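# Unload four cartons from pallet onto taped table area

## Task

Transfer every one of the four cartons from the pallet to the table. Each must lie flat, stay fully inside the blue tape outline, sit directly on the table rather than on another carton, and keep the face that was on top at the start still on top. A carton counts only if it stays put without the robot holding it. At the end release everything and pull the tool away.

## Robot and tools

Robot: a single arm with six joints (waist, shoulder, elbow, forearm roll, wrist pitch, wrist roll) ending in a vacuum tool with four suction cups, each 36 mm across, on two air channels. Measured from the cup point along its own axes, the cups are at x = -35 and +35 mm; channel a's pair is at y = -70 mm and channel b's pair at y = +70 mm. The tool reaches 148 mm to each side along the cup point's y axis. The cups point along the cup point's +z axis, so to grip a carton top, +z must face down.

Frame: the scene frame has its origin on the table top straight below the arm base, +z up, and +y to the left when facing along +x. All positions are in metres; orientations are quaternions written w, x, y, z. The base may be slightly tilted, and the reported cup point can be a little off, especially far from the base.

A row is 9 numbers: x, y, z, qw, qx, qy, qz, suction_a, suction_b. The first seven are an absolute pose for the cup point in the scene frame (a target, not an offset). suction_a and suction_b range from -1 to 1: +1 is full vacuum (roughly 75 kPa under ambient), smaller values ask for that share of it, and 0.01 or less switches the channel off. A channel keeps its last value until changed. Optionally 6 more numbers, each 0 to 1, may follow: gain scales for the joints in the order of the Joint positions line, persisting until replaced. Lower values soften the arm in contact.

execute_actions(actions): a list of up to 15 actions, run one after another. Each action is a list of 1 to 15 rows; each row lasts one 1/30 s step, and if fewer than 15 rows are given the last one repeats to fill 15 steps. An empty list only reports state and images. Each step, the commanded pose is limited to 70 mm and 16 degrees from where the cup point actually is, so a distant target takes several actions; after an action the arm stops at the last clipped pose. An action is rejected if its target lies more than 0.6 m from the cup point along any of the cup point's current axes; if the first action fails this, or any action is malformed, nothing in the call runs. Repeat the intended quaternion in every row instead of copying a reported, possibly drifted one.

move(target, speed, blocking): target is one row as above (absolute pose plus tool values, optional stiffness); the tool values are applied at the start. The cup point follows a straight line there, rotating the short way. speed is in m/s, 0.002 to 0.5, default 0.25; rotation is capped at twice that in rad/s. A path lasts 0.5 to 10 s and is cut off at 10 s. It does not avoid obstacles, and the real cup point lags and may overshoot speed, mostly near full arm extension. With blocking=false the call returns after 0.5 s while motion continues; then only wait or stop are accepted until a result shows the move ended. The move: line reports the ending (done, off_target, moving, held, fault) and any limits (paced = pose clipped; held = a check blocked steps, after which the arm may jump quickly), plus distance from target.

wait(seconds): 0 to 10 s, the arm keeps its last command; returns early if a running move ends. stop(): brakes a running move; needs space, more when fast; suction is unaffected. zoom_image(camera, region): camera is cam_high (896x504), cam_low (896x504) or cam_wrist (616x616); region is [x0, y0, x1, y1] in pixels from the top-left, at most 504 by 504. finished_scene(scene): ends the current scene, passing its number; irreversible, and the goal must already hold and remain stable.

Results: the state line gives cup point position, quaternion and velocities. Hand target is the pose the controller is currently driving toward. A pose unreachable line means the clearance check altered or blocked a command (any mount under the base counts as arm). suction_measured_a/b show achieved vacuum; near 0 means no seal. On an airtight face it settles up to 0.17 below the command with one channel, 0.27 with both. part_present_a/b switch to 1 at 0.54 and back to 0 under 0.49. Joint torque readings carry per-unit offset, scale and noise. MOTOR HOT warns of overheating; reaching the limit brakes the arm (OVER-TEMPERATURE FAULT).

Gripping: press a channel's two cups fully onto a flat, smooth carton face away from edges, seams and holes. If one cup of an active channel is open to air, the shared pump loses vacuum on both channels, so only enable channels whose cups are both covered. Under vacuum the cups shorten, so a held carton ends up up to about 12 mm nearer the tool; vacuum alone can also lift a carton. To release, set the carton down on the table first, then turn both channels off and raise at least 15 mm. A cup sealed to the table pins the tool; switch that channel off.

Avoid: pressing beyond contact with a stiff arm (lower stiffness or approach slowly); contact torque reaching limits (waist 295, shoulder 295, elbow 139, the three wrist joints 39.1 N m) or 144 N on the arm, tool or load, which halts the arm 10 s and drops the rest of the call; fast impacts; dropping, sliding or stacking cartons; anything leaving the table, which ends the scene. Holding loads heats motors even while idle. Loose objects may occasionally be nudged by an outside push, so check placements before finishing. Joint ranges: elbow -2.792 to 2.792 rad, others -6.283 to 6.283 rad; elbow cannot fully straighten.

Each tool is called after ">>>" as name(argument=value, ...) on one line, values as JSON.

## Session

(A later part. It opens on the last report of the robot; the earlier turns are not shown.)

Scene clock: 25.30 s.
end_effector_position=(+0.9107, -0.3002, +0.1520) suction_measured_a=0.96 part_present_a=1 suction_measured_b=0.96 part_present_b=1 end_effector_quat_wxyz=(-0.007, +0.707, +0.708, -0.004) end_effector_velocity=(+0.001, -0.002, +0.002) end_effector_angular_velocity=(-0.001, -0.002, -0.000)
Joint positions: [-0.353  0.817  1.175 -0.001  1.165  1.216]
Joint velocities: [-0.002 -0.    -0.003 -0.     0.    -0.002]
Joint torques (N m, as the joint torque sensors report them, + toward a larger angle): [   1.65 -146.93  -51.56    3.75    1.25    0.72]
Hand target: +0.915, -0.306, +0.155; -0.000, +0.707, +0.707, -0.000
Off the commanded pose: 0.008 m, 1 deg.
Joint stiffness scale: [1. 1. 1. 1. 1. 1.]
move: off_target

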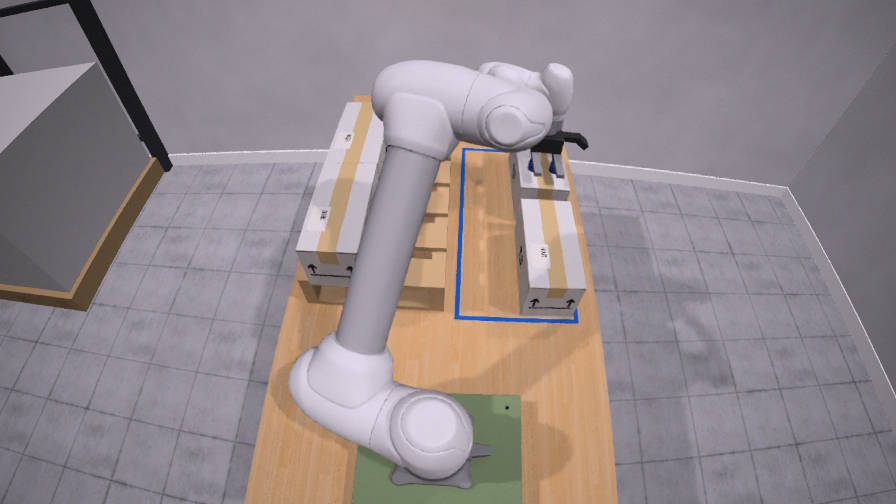

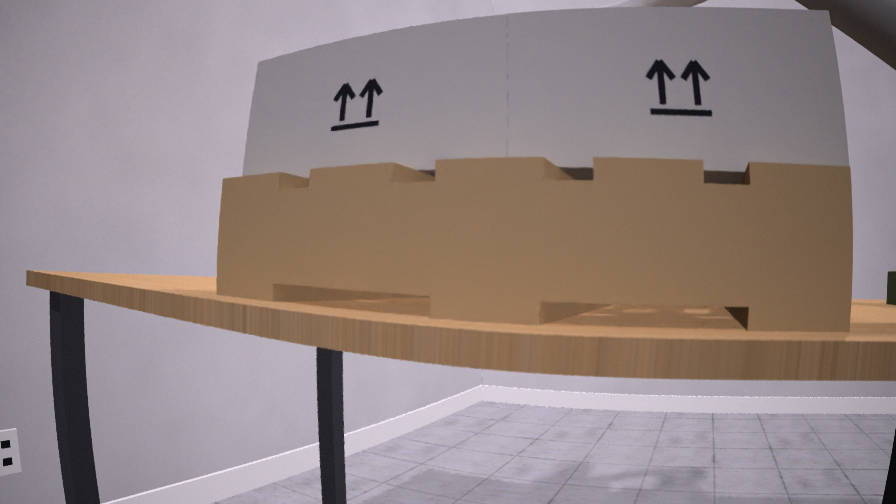

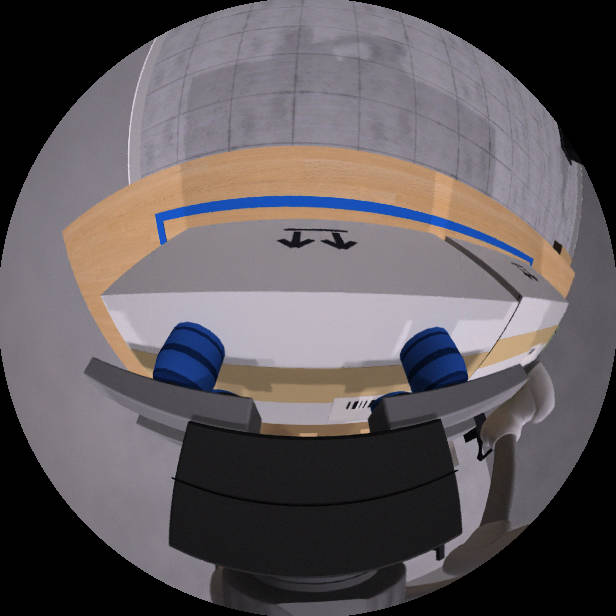

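>>> move(target=[0.915,-0.312,0.15,0,0.7071,0.7071,0,1,1], speed=0.03)

>>> move(target=[0.915,-0.312,0.134,0,0.7071,0.7071,0,1,1], speed=0.02)

>>> execute_actions(actions=[[[0.915,-0.308,0.144,0,0.7071,0.7071,0,0,0]]])

>>> move(target=[0.915,-0.3,0.2,0,0.7071,0.7071,0,0,0])

>>> move(target=[0.86,0.28,0.31,0,0.7071,0.7071,0,0,0], speed=0.35)

>>> move(target=[0.86,0.28,0.262,0,0.7071,0.7071,0,1,1], speed=0.04)

Scene clock: 26.47 s.
end_effector_position=(+0.9109, -0.3059, +0.1476) suction_measured_a=0.96 part_present_a=1 suction_measured_b=0.96 part_present_b=1 end_effector_quat_wxyz=(-0.007, +0.707, +0.708, -0.004) end_effector_velocity=(+0.001, -0.001, +0.001) end_effector_angular_velocity=(-0.001, -0.003, +0.000)
Joint positions: [-0.358  0.823  1.172 -0.001  1.161  1.21 ]
Joint velocities: [-0.     0.    -0.002  0.    -0.002 -0.001]
Joint torques (N m, as the joint torque sensors report them, + toward a larger angle): [   1.67 -147.14  -51.62    3.75    0.96   -0.19]
Hand target: +0.915, -0.312, +0.150; +0.000, +0.707, +0.707, -0.000
Off the commanded pose: 0.008 m, 1 deg.
Joint stiffness scale: [1. 1. 1. 1. 1. 1.]
move: off_target

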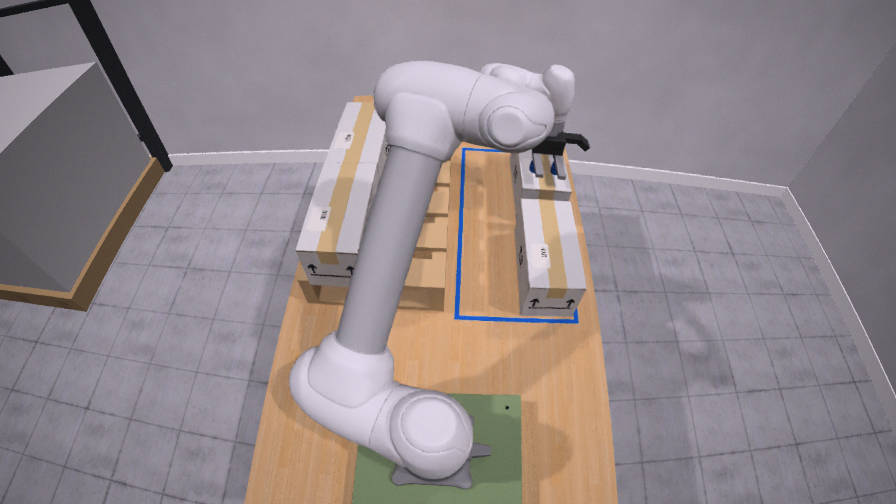

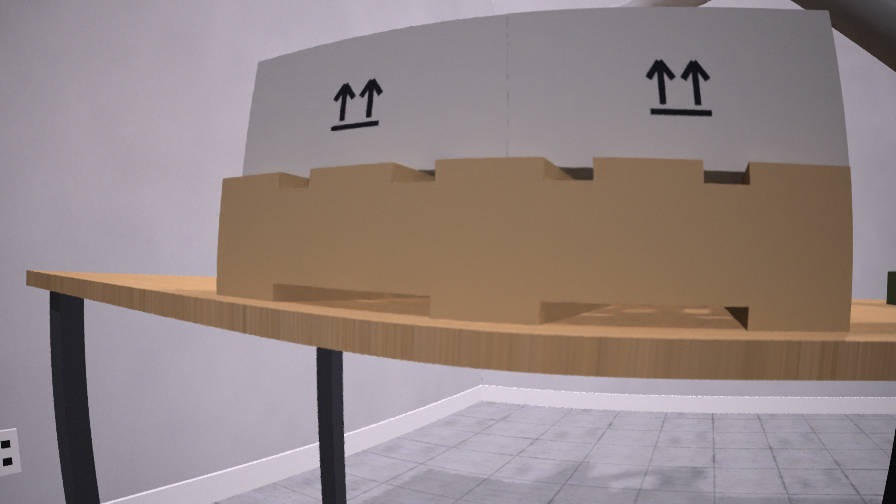

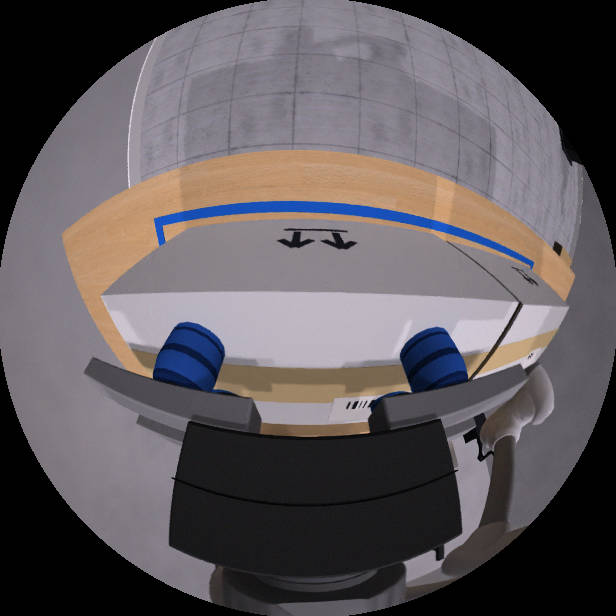

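Scene clock: 27.47 s.
end_effector_position=(+0.9158, -0.3078, +0.1407) suction_measured_a=0.96 part_present_a=1 suction_measured_b=0.96 part_present_b=1 end_effector_quat_wxyz=(+0.000, +0.706, +0.708, -0.000) end_effector_velocity=(-0.000, -0.001, -0.000) end_effector_angular_velocity=(+0.000, +0.000, -0.000)
Joint positions: [-0.358  0.83   1.172 -0.001  1.139  1.21 ]
Joint velocities: [-0.001  0.    -0.    -0.    -0.    -0.   ]
Joint torques (N m, as the joint torque sensors report them, + toward a larger angle): [   1.47 -124.66  -41.19    2.74    2.34    0.06]
Hand target: +0.915, -0.312, +0.134; -0.000, +0.707, +0.707, -0.000
Off the commanded pose: 0.008 m, 0 deg.
Joint stiffness scale: [1. 1. 1. 1. 1. 1.]
move: off_target

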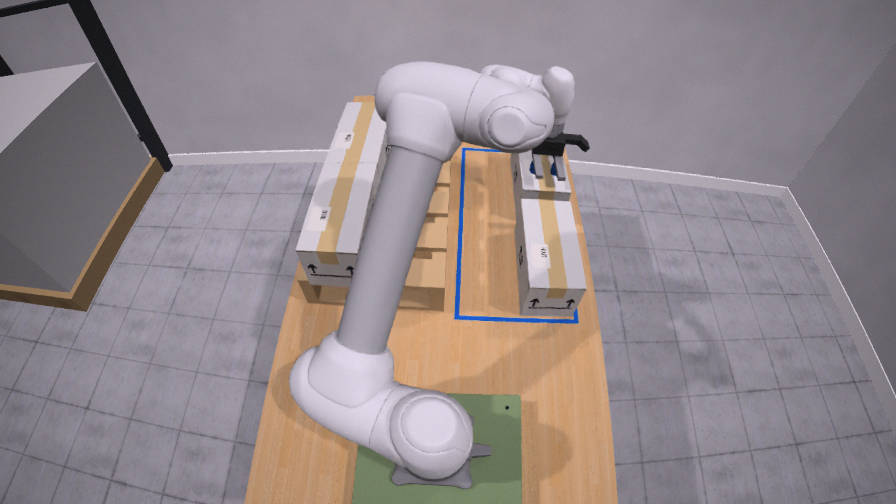

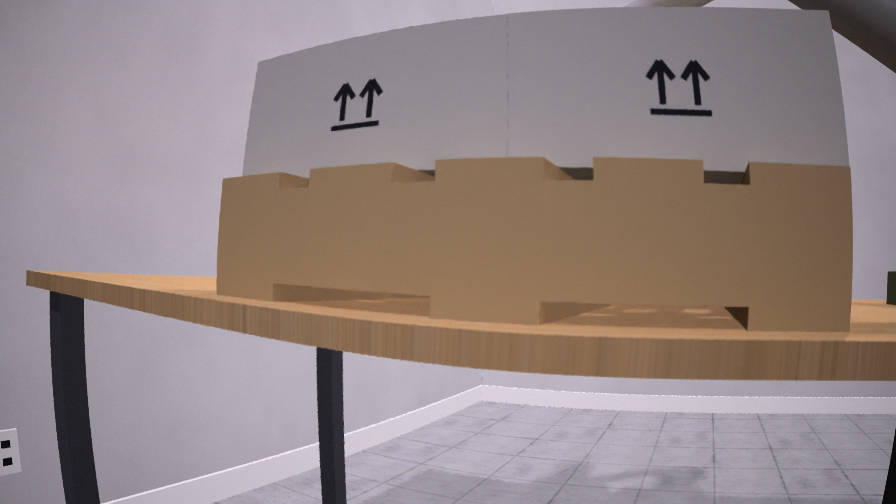

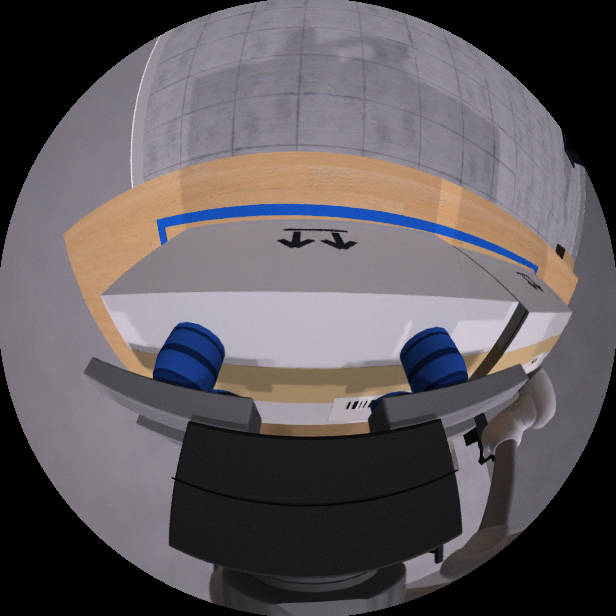

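Scene clock: 27.97 s.
end_effector_position=(+0.9163, -0.3080, +0.1482) suction_measured_a=0.00 part_present_a=0 suction_measured_b=0.00 part_present_b=0 end_effector_quat_wxyz=(+0.004, +0.706, +0.708, +0.001) end_effector_velocity=(-0.000, -0.000, +0.000) end_effector_angular_velocity=(-0.000, -0.000, -0.000)
Joint positions: [-0.358  0.822  1.172 -0.001  1.139  1.21 ]
Joint velocities: [-0. -0. -0. -0. -0. -0.]
Joint torques (N m, as the joint torque sensors report them, + toward a larger angle): [   2.24 -101.54  -35.41    3.93   -2.97    0.4 ]
Hand target: +0.915, -0.308, +0.144; +0.000, +0.707, +0.707, +0.000
Off the commanded pose: 0.004 m, 0 deg.
Joint stiffness scale: [1. 1. 1. 1. 1. 1.]

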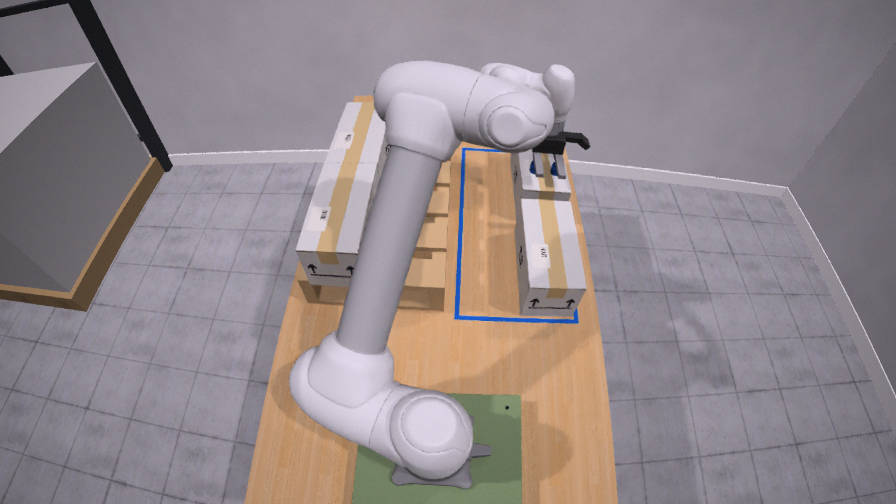

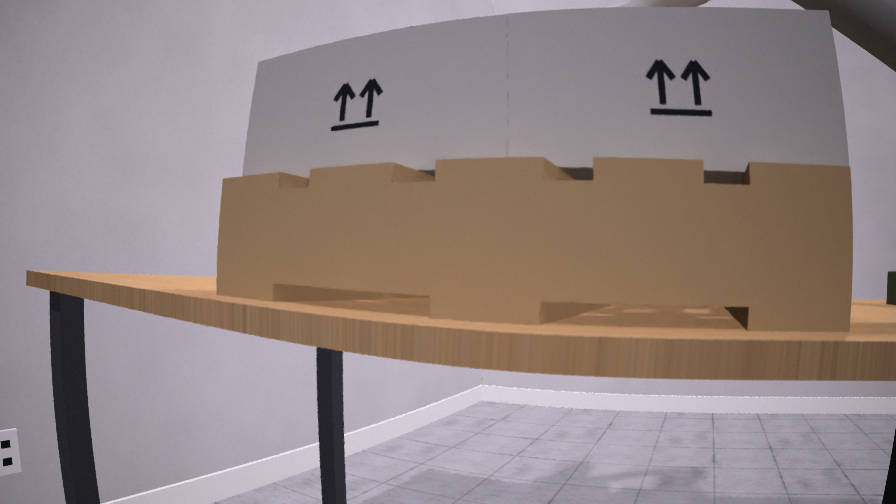

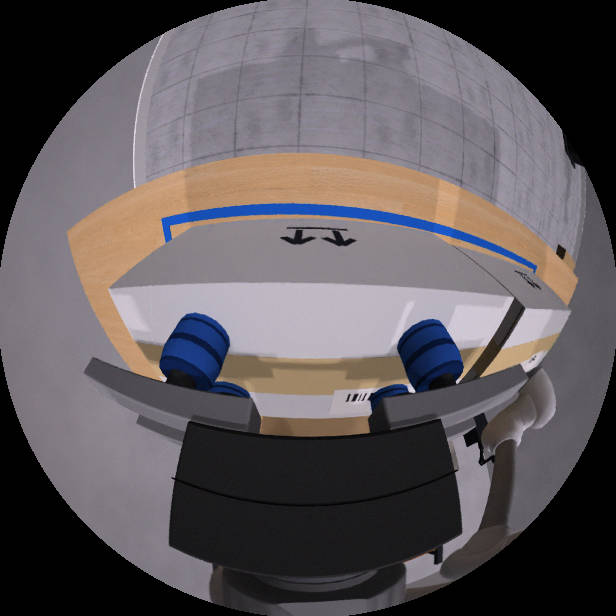

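Scene clock: 28.73 s.
end_effector_position=(+0.9125, -0.3042, +0.1954) suction_measured_a=0.00 part_present_a=0 suction_measured_b=0.00 part_present_b=0 end_effector_quat_wxyz=(+0.001, +0.707, +0.707, -0.000) end_effector_velocity=(-0.000, +0.001, +0.000) end_effector_angular_velocity=(+0.001, +0.002, +0.000)
Joint positions: [-0.356  0.786  1.149 -0.001  1.206  1.215]
Joint velocities: [ 0.001 -0.     0.    -0.     0.002  0.   ]
Joint torques (N m, as the joint torque sensors report them, + toward a larger angle): [   1.81 -124.11  -43.24    4.25    0.59    0.1 ]
Hand target: +0.915, -0.300, +0.200; +0.000, +0.707, +0.707, +0.000
Off the commanded pose: 0.007 m, 0 deg.
Joint stiffness scale: [1. 1. 1. 1. 1. 1.]
move: off_target

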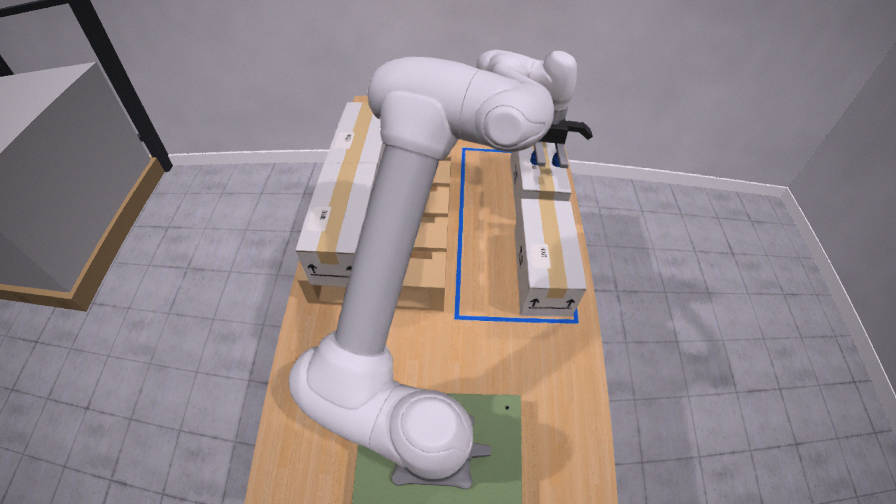

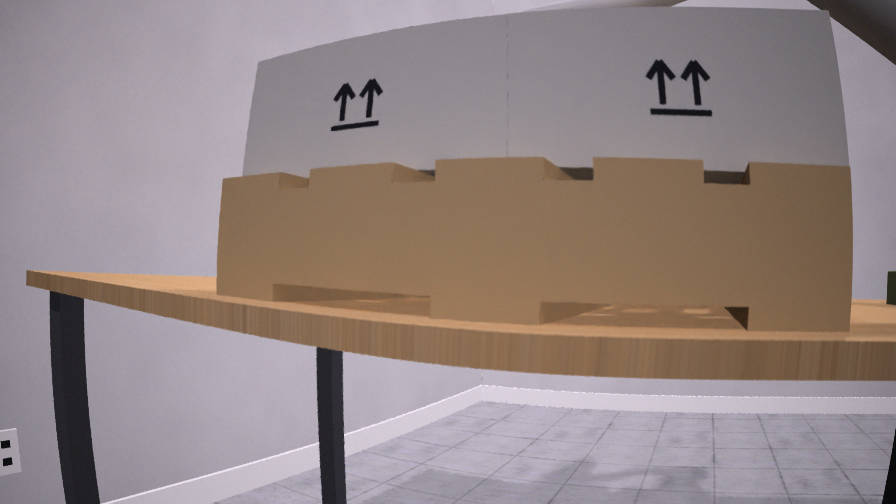

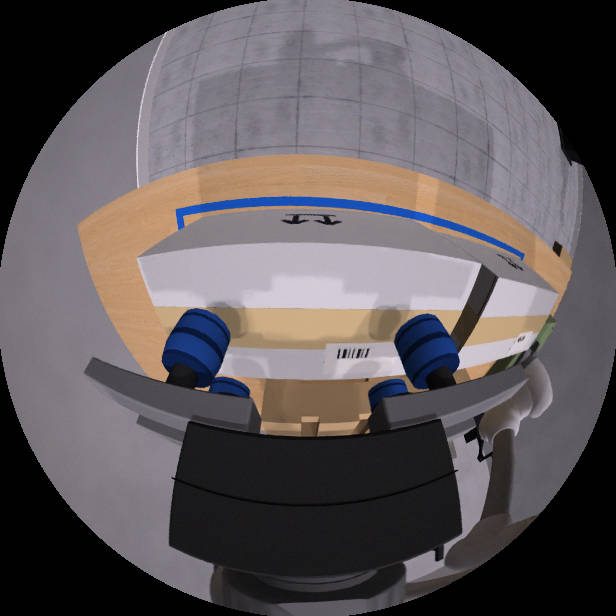

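Scene clock: 30.93 s.
end_effector_position=(+0.8597, +0.2755, +0.3073) suction_measured_a=0.00 part_present_a=0 suction_measured_b=0.00 part_present_b=0 end_effector_quat_wxyz=(+0.001, +0.707, +0.707, +0.001) end_effector_velocity=(-0.000, +0.001, -0.000) end_effector_angular_velocity=(-0.001, +0.003, -0.002)
Joint positions: [ 0.273  0.626  1.219 -0.001  1.293  1.844]
Joint velocities: [ 0.002  0.001 -0.002 -0.     0.003  0.003]
Joint torques (N m, as the joint torque sensors report them, + toward a larger angle): [   6.67 -116.01  -45.01    4.33    0.67    0.32]
Hand target: +0.859, +0.280, +0.310; +0.000, +0.707, +0.707, +0.000
Off the commanded pose: 0.005 m, 0 deg.
Joint stiffness scale: [1. 1. 1. 1. 1. 1.]
move: off_target

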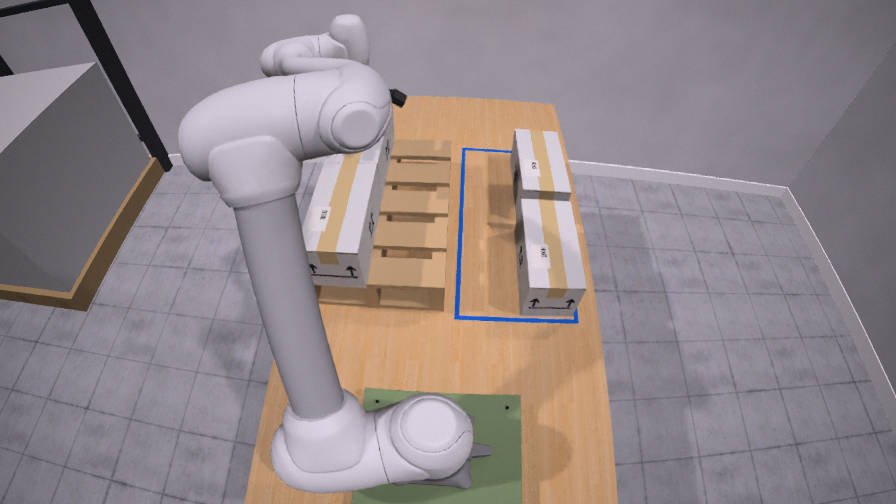

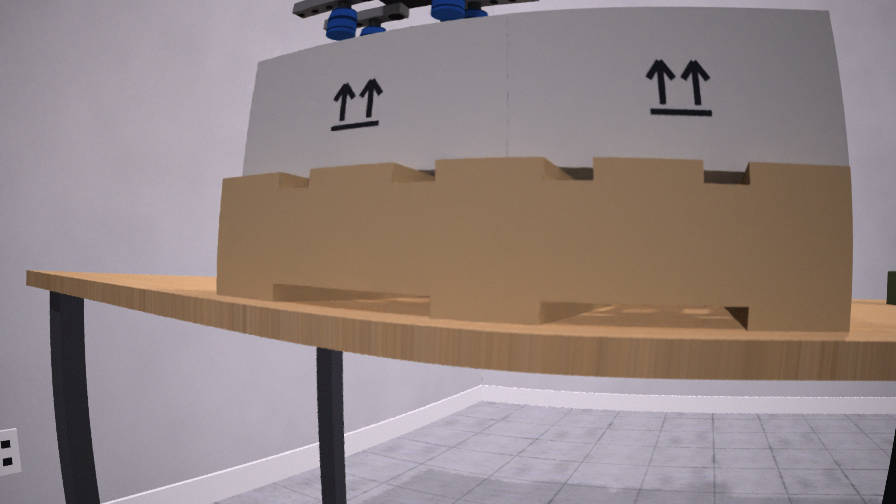

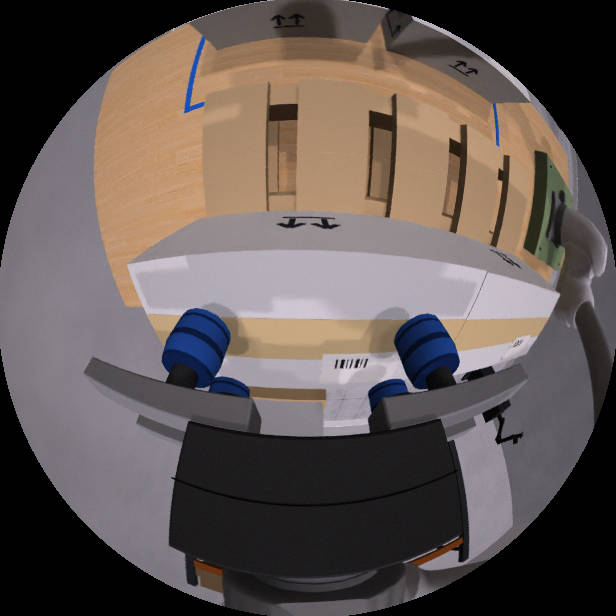

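Scene clock: 32.43 s.
end_effector_position=(+0.8619, +0.2761, +0.2652) suction_measured_a=0.68 part_present_a=1 suction_measured_b=0.68 part_present_b=1 end_effector_quat_wxyz=(+0.000, +0.707, +0.707, -0.001) end_effector_velocity=(-0.000, +0.000, -0.000) end_effector_angular_velocity=(-0.000, +0.001, -0.000)
Joint positions: [ 0.273  0.653  1.252 -0.001  1.238  1.844]
Joint velocities: [0. 0. 0. 0. 0. 0.]
Joint torques (N m, as the joint torque sensors report them, + toward a larger angle): [  -0.61 -125.46  -50.29    3.46    2.41    0.34]
Hand target: +0.860, +0.280, +0.262; -0.000, +0.707, +0.707, -0.000
Off the commanded pose: 0.005 m, 0 deg.
Joint stiffness scale: [1. 1. 1. 1. 1. 1.]
move: off_target

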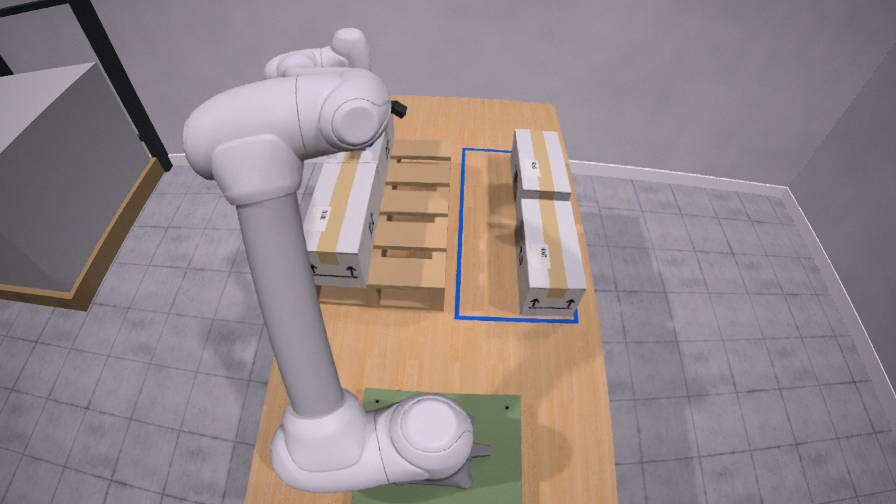

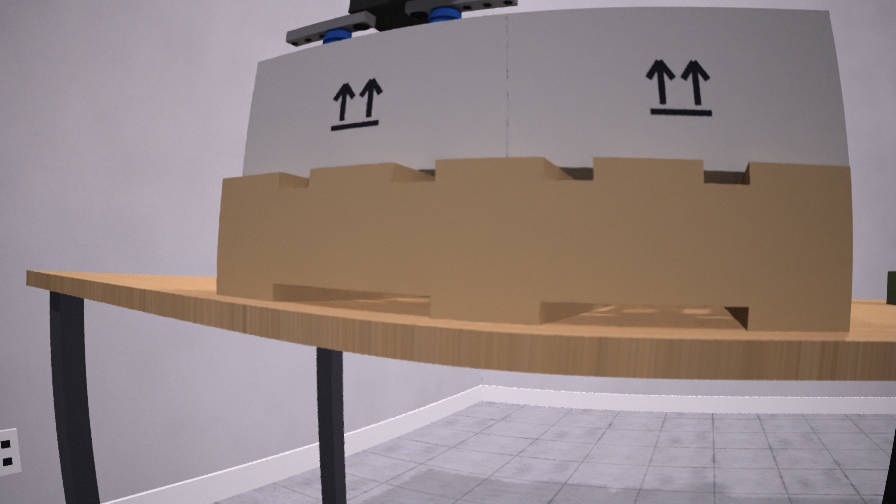

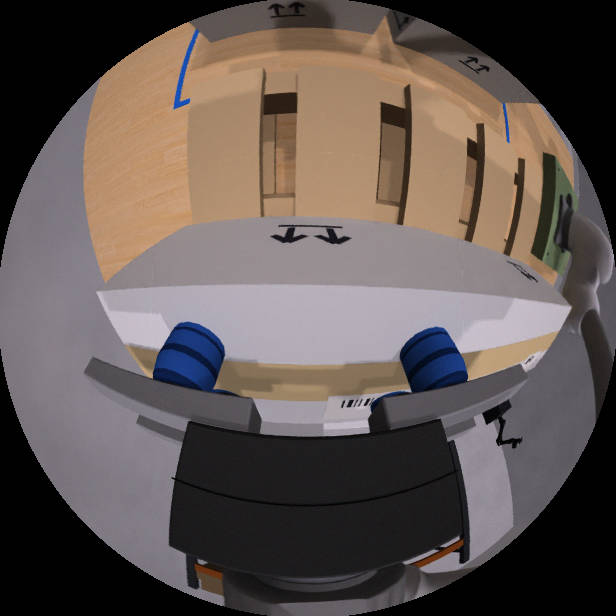

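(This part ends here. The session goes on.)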